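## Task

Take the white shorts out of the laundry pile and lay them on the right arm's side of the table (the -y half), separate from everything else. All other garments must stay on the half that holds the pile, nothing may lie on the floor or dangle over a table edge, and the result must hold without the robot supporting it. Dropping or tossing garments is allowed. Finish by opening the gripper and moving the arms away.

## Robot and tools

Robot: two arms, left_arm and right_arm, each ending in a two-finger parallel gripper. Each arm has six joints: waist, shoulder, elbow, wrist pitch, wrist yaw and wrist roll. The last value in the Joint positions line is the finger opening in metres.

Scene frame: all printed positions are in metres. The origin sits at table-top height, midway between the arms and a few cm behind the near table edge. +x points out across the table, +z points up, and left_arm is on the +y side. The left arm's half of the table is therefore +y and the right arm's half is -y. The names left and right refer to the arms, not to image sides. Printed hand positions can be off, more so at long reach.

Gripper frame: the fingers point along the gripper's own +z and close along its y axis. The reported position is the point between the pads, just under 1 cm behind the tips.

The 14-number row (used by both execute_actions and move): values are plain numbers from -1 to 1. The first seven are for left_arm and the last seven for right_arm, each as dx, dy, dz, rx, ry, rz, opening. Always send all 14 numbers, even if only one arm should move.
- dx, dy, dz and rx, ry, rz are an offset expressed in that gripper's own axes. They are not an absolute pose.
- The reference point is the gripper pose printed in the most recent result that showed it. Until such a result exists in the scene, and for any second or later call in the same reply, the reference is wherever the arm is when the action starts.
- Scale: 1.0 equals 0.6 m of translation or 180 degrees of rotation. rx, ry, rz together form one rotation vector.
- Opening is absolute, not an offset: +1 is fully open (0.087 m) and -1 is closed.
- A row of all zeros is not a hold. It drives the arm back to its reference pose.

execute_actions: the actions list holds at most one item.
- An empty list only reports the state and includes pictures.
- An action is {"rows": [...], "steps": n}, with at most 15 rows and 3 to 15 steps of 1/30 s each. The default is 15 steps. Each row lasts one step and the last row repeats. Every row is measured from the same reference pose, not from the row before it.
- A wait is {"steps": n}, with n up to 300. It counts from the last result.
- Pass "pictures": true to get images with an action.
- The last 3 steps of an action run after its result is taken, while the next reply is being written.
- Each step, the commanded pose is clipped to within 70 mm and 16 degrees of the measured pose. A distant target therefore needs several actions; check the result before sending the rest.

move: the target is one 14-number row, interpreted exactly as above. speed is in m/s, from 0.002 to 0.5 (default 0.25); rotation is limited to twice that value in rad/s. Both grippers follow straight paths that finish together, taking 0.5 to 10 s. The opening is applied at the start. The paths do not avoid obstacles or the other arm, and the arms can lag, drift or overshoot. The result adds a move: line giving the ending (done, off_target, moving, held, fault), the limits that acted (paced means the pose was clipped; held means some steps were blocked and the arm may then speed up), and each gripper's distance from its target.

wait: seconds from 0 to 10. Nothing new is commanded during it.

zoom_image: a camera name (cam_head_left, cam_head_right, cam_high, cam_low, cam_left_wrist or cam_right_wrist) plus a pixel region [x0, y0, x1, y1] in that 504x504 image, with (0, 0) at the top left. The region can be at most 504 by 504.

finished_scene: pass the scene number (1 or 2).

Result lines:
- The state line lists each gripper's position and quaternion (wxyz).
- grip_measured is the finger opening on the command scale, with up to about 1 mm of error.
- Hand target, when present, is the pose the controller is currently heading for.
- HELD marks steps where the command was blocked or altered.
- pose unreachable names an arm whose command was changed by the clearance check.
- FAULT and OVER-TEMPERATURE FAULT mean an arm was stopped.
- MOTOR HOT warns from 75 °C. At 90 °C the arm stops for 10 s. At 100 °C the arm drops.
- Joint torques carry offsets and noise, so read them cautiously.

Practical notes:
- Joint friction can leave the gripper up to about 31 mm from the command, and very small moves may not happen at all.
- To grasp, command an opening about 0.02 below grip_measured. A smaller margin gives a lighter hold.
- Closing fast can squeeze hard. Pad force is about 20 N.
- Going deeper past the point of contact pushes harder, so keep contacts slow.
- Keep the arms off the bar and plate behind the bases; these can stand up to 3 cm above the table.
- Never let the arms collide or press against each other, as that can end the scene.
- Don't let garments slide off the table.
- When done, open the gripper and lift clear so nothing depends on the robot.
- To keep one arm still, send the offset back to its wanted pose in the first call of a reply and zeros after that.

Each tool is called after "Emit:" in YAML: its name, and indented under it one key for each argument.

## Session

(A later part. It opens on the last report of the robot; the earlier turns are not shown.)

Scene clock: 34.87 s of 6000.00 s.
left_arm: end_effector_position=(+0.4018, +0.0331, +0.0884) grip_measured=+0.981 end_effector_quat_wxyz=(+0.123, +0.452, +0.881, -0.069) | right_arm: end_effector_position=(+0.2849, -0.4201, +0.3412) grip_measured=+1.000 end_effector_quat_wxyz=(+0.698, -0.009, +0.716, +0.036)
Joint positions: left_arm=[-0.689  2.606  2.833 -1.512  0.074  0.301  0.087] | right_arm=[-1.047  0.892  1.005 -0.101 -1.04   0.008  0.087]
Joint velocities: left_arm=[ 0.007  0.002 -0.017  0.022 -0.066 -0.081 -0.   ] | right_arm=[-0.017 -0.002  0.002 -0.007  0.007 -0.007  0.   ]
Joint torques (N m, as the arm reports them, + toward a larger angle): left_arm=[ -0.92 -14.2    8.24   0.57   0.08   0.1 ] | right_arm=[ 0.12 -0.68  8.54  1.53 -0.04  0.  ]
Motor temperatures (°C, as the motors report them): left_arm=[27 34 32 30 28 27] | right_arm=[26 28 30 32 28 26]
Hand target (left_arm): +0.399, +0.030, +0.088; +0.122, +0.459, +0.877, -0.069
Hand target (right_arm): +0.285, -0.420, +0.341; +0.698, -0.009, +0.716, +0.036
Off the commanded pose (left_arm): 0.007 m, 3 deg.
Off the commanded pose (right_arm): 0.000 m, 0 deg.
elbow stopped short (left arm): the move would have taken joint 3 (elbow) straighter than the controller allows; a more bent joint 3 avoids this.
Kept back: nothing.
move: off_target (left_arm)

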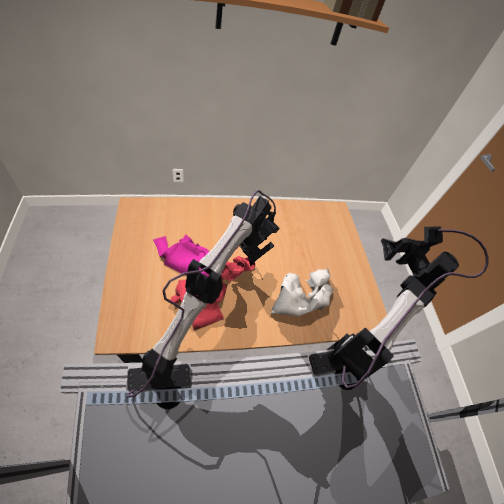

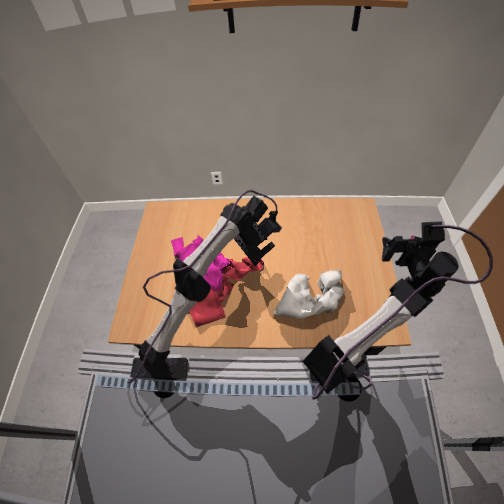

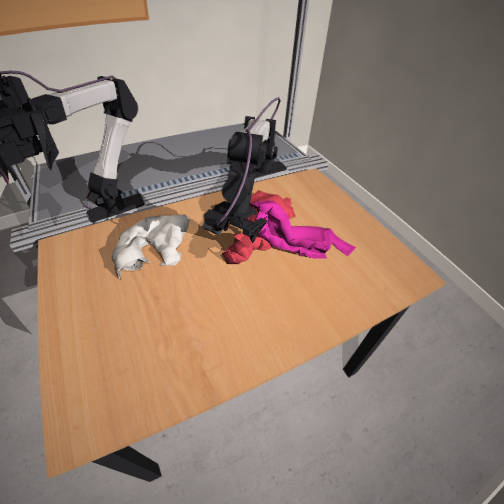

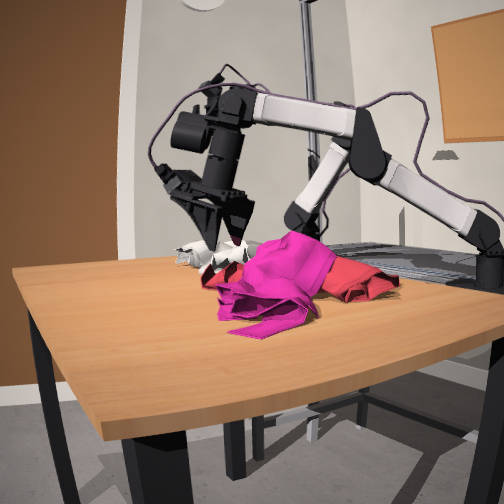

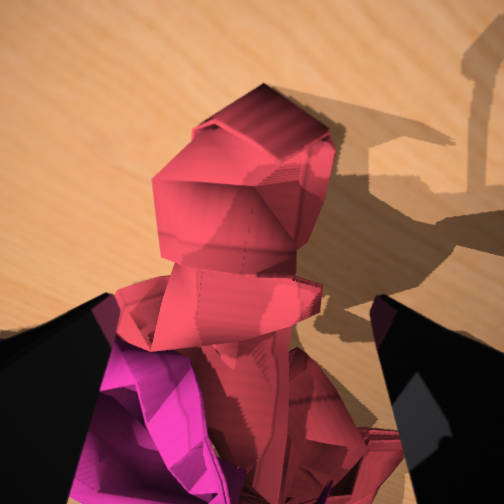

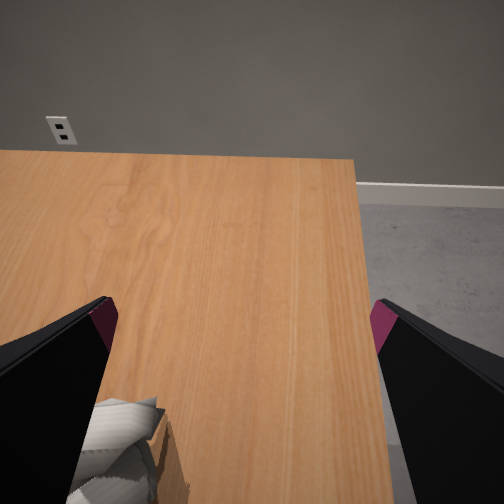

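Emit:
move:
  target: [0,0,0.12,0,0,0,1,0,0,0,0,0,0,1]
  speed: 0.15

Emit:
move:
  target: [0,0,0,0,0,0,-1,0,0,0,0,0,0,1]

Emit:
move:
  target: [0.21,0.19,-0.29,0,0,0,-1,0,0,0,0,0,0,1]

Emit:
move:
  target: [0,0,-0.12,0,-0.1,0,1,0,0,0,0,0,0,1]

Scene clock: 36.33 s of 6000.00 s.
left_arm: end_effector_position=(+0.4164, +0.0191, +0.0186) grip_measured=+0.981 end_effector_quat_wxyz=(+0.120, +0.450, +0.882, -0.067) | right_arm: end_effector_position=(+0.2849, -0.4201, +0.3412) grip_measured=+1.000 end_effector_quat_wxyz=(+0.698, -0.009, +0.716, +0.036)
Joint positions: left_arm=[-0.692  2.607  2.543 -1.228  0.07   0.294  0.087] | right_arm=[-1.047  0.892  1.005 -0.101 -1.04   0.008  0.087]
Joint velocities: left_arm=[ 0.007  0.002  0.022 -0.051  0.007 -0.037 -0.001] | right_arm=[-0.007 -0.007  0.012 -0.066 -0.007  0.007  0.   ]
Joint torques (N m, as the arm reports them, + toward a larger angle): left_arm=[ -0.79 -16.87   5.06   0.91   0.04   0.07] | right_arm=[ 0.12 -0.74  8.51  1.52 -0.04 -0.03]
Motor temperatures (°C, as the motors report them): left_arm=[27 35 32 30 28 27] | right_arm=[26 28 30 32 28 26]
Hand target (left_arm): +0.414, +0.016, +0.020; +0.123, +0.452, +0.881, -0.069
Hand target (right_arm): +0.285, -0.420, +0.341; +0.698, -0.009, +0.716, +0.036
Off the commanded pose (left_arm): 0.004 m, 0 deg.
Off the commanded pose (right_arm): 0.000 m, 0 deg.
Kept back: nothing.
move: done

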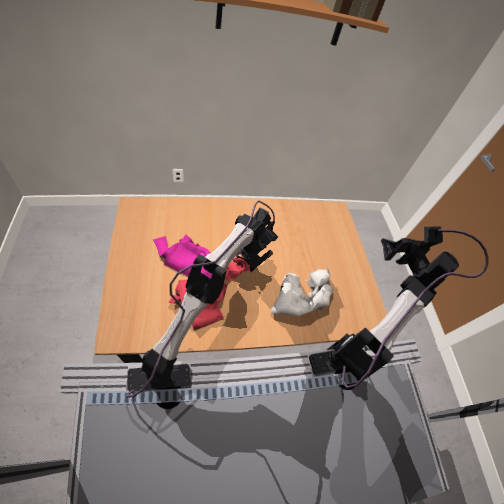

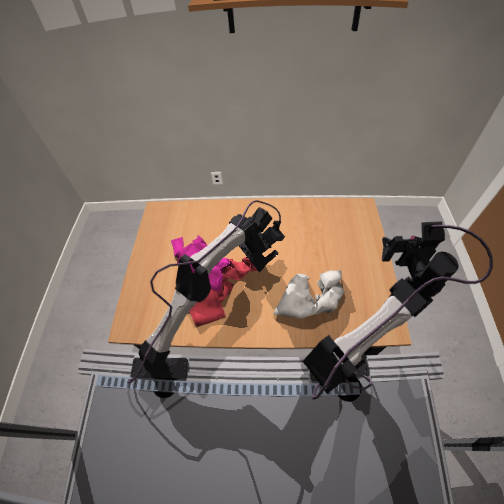

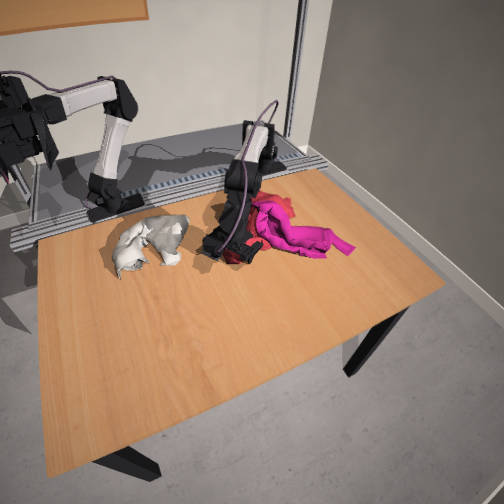

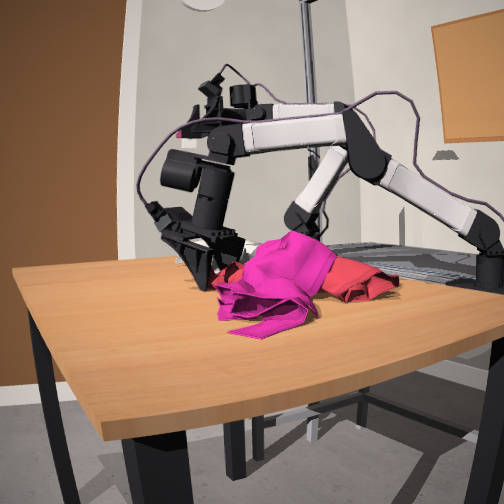

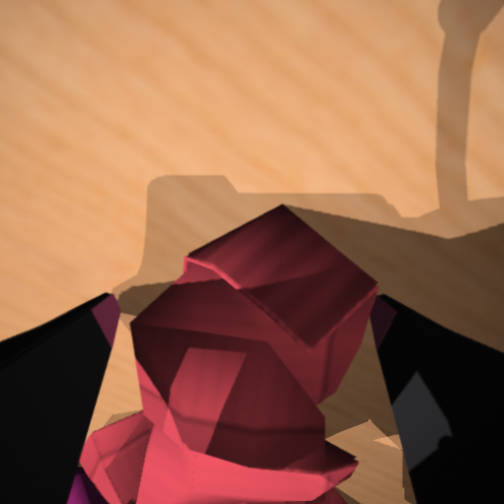

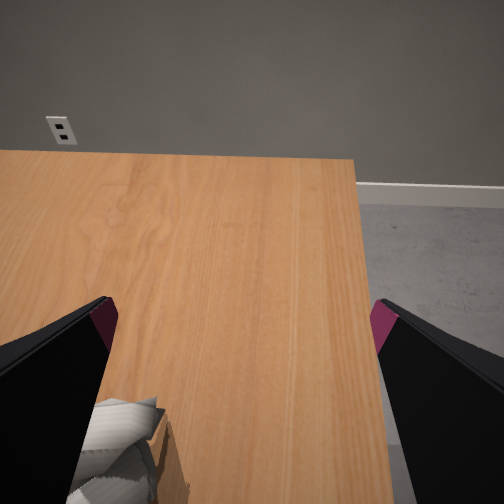

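Scene clock: 36.83 s of 6000.00 s.
left_arm: end_effector_position=(+0.4173, +0.0191, +0.0222) grip_measured=-0.929 end_effector_quat_wxyz=(+0.124, +0.450, +0.882, -0.066) | right_arm: end_effector_position=(+0.2849, -0.4201, +0.3412) grip_measured=+1.000 end_effector_quat_wxyz=(+0.698, -0.009, +0.716, +0.036)
Joint positions: left_arm=[-0.692  2.599  2.543 -1.228  0.068  0.294  0.003] | right_arm=[-1.047  0.892  1.005 -0.101 -1.04   0.008  0.087]
Joint velocities: left_arm=[ 0.002  0.002  0.002  0.037  0.051 -0.066  0.001] | right_arm=[-0.002 -0.012 -0.017 -0.022  0.007 -0.051  0.   ]
Joint torques (N m, as the arm reports them, + toward a larger angle): left_arm=[ -0.13 -14.91   7.06   0.73   0.07   0.04] | right_arm=[ 0.11 -0.72  8.46  1.52 -0.05 -0.01]
Motor temperatures (°C, as the motors report them): left_arm=[27 35 32 30 28 27] | right_arm=[26 28 30 32 28 26]
Hand target (left_arm): +0.416, +0.019, +0.019; +0.120, +0.451, +0.882, -0.067
Hand target (right_arm): +0.285, -0.420, +0.341; +0.698, -0.009, +0.716, +0.036
Off the commanded pose (left_arm): 0.004 m, 0 deg.
Off the commanded pose (right_arm): 0.000 m, 0 deg.
Kept back: nothing.
move: done

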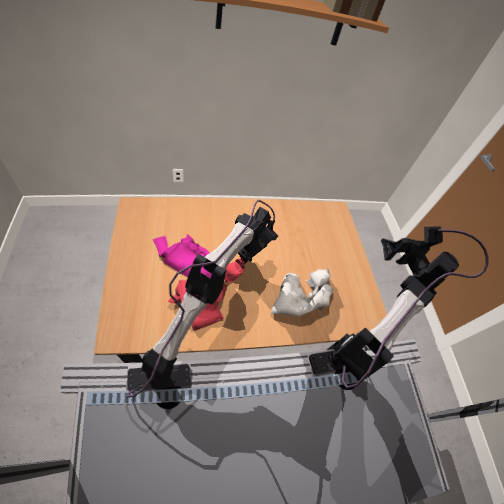

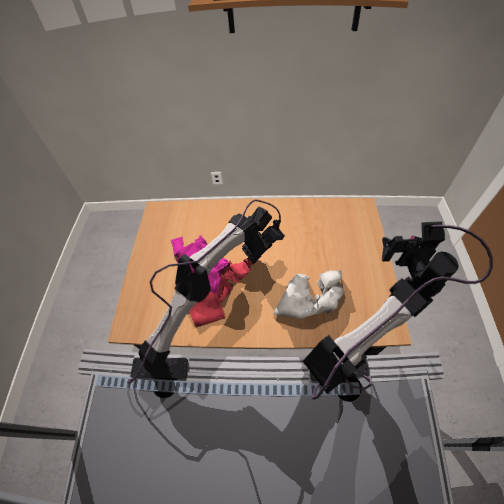

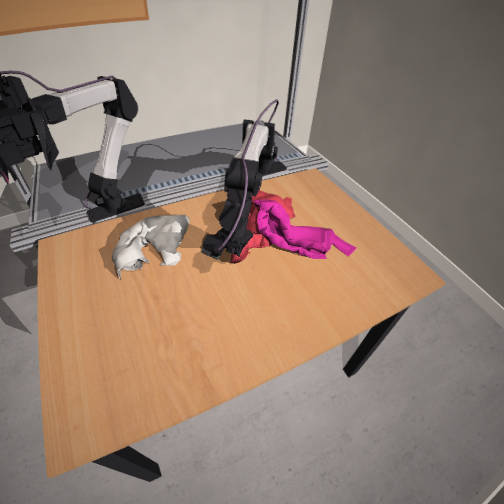

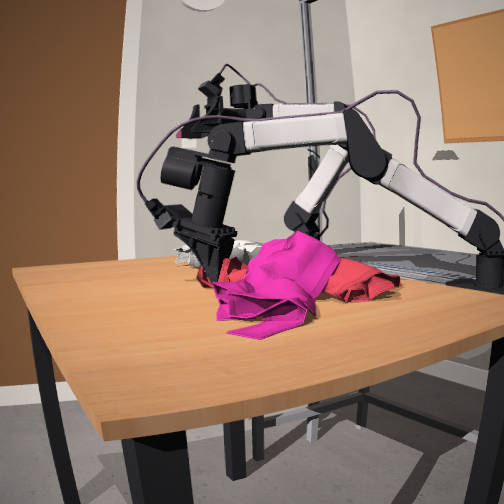

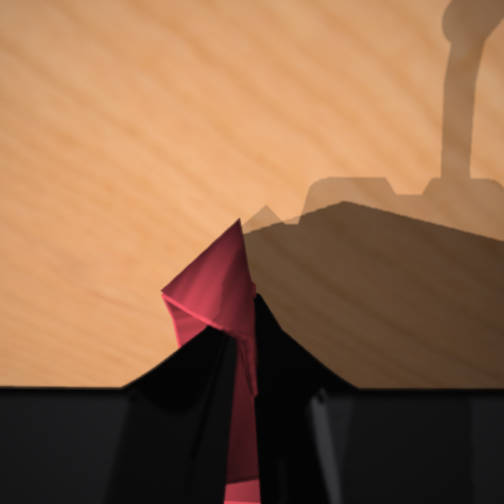

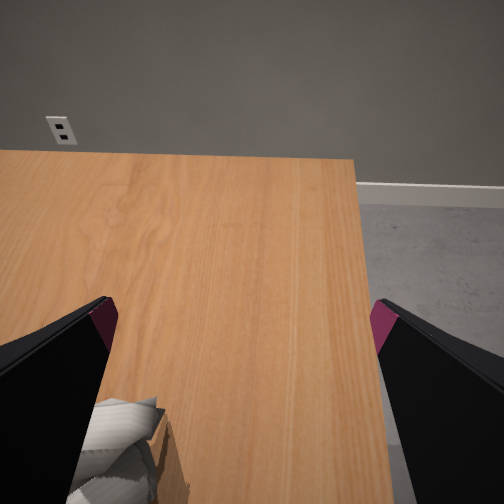

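Scene clock: 38.47 s of 6000.00 s.
left_arm: end_effector_position=(+0.4106, +0.2272, +0.1424) grip_measured=-0.930 end_effector_quat_wxyz=(+0.116, +0.443, +0.886, -0.066) | right_arm: end_effector_position=(+0.2849, -0.4201, +0.3412) grip_measured=+1.000 end_effector_quat_wxyz=(+0.698, -0.009, +0.716, +0.036)
Joint positions: left_arm=[-0.297  2.143  2.238 -1.44   0.166  0.664  0.003] | right_arm=[-1.047  0.892  1.005 -0.101 -1.04   0.008  0.087]
Joint velocities: left_arm=[-0.012  0.007  0.002 -0.066  0.037  0.037 -0.001] | right_arm=[-0.027 -0.002 -0.002 -0.066 -0.007 -0.007  0.   ]
Joint torques (N m, as the arm reports them, + toward a larger angle): left_arm=[ -0.58 -12.5    8.77   0.54   0.2    0.13] | right_arm=[ 0.11 -0.68  8.46  1.53 -0.05  0.  ]
Motor temperatures (°C, as the motors report them): left_arm=[27 35 32 30 28 27] | right_arm=[26 28 30 32 28 26]
Hand target (left_arm): +0.410, +0.224, +0.150; +0.124, +0.450, +0.882, -0.069
Hand target (right_arm): +0.285, -0.420, +0.341; +0.698, -0.009, +0.716, +0.036
Off the commanded pose (left_arm): 0.012 m, 1 deg.
Off the commanded pose (right_arm): 0.000 m, 0 deg.
Kept back: nothing.
move: off_target (left_arm)

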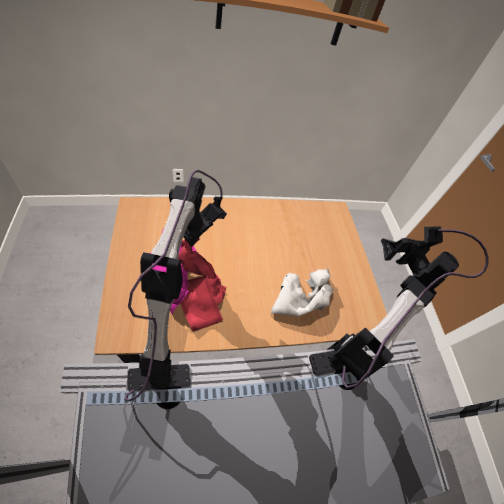

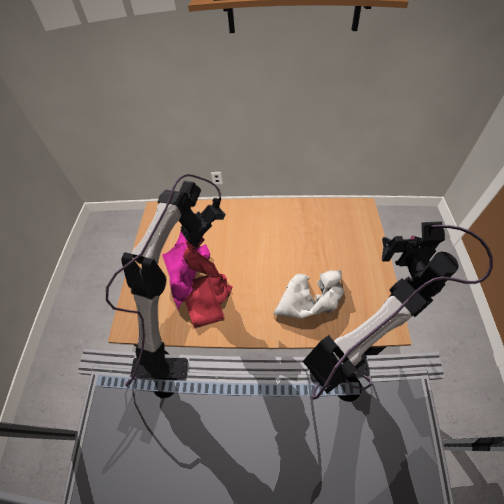

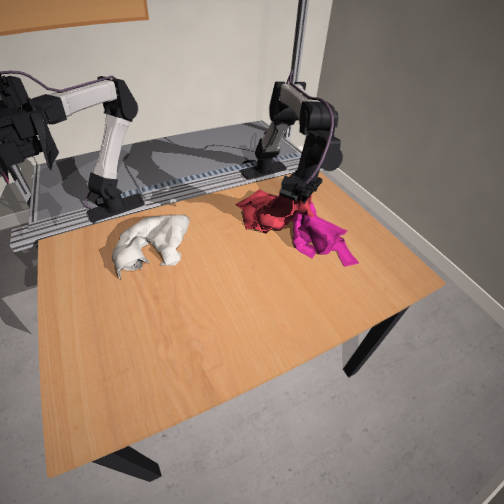

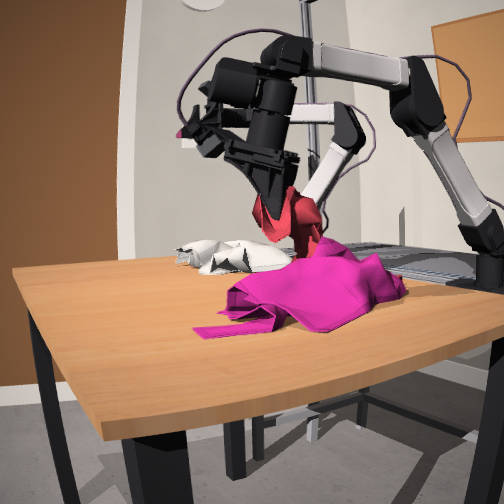

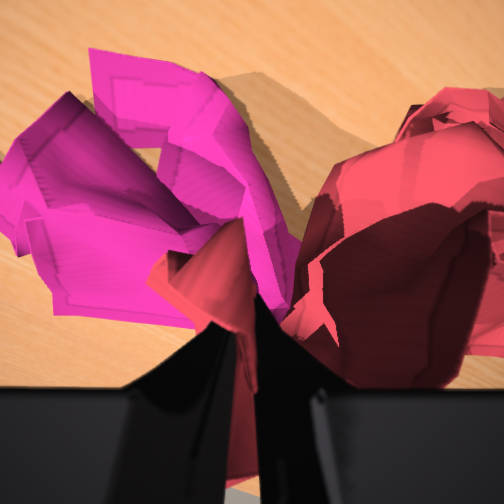

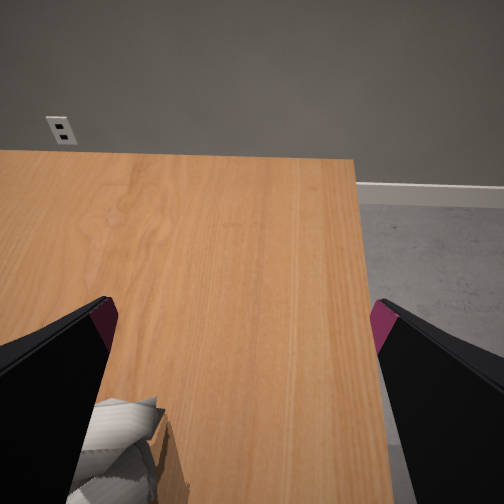

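Scene clock: 39.63 s of 6000.00 s.
left_arm: end_effector_position=(+0.4003, +0.2423, +0.2096) grip_measured=+0.981 end_effector_quat_wxyz=(+0.249, +0.426, +0.859, -0.135) | right_arm: end_effector_position=(+0.2849, -0.4201, +0.3412) grip_measured=+1.000 end_effector_quat_wxyz=(+0.698, -0.009, +0.716, +0.036)
Joint positions: left_arm=[-0.171  1.894  2.086 -1.329  0.406  0.715  0.087] | right_arm=[-1.047  0.892  1.005 -0.101 -1.04   0.008  0.087]
Joint velocities: left_arm=[-0.012 -0.017 -0.017 -0.022  0.007 -0.037 -0.   ] | right_arm=[-0.002  0.007  0.012 -0.066 -0.037  0.007  0.   ]
Joint torques (N m, as the arm reports them, + toward a larger angle): left_arm=[  0.4  -11.23   5.04   1.     0.3    0.07] | right_arm=[ 0.12 -0.68  8.49  1.53 -0.03 -0.01]
Motor temperatures (°C, as the motors report them): left_arm=[27 36 32 30 28 27] | right_arm=[26 28 30 32 28 26]
Hand target (left_arm): +0.399, +0.243, +0.210; +0.252, +0.427, +0.857, -0.138
Hand target (right_arm): +0.285, -0.420, +0.341; +0.698, -0.009, +0.716, +0.036
Off the commanded pose (left_arm): 0.002 m, 1 deg.
Off the commanded pose (right_arm): 0.000 m, 0 deg.
Kept back: nothing.
move: done

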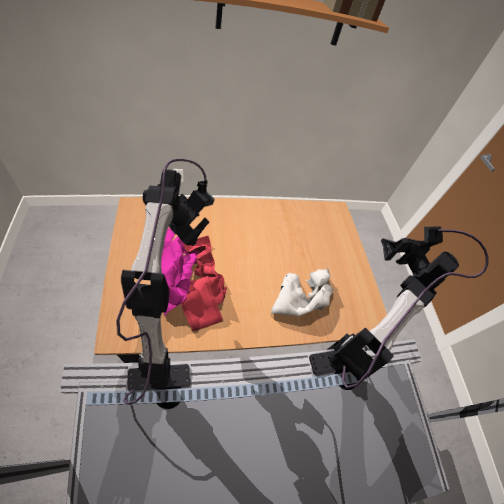

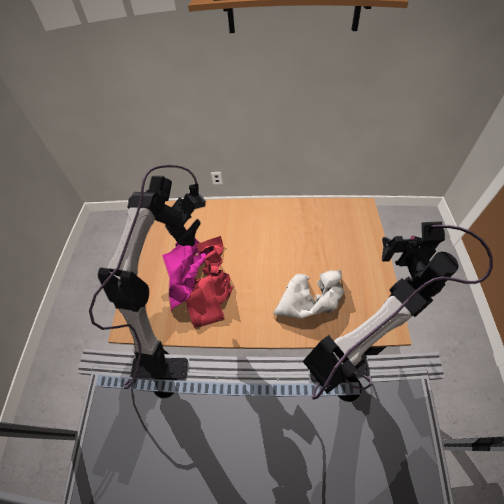

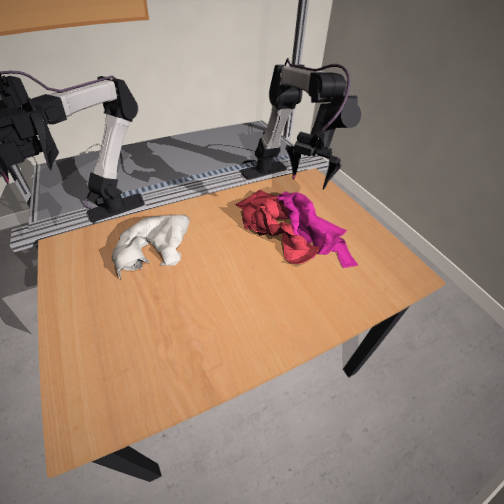

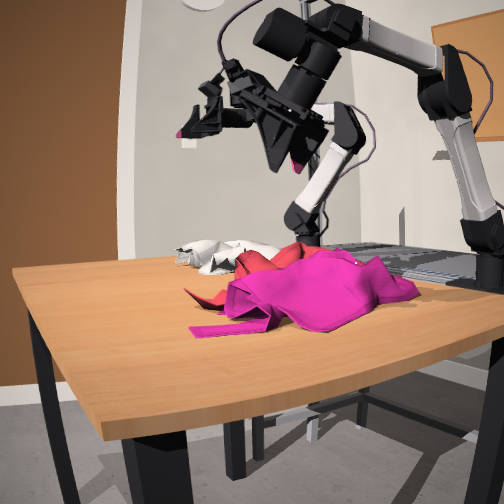

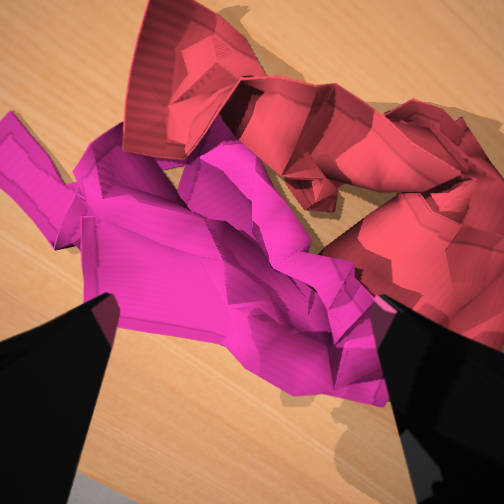

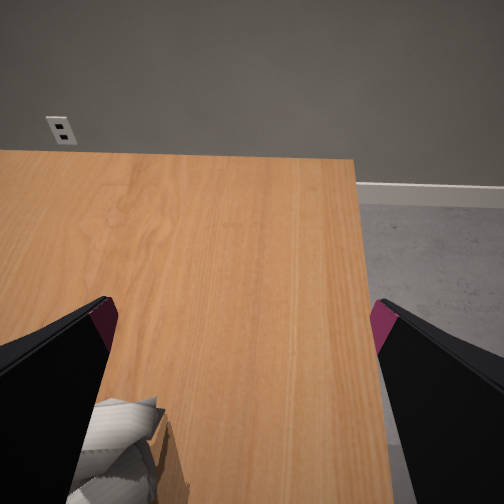

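Emit:
finished_scene:
  scene: 1

The scene is finished: the task was done.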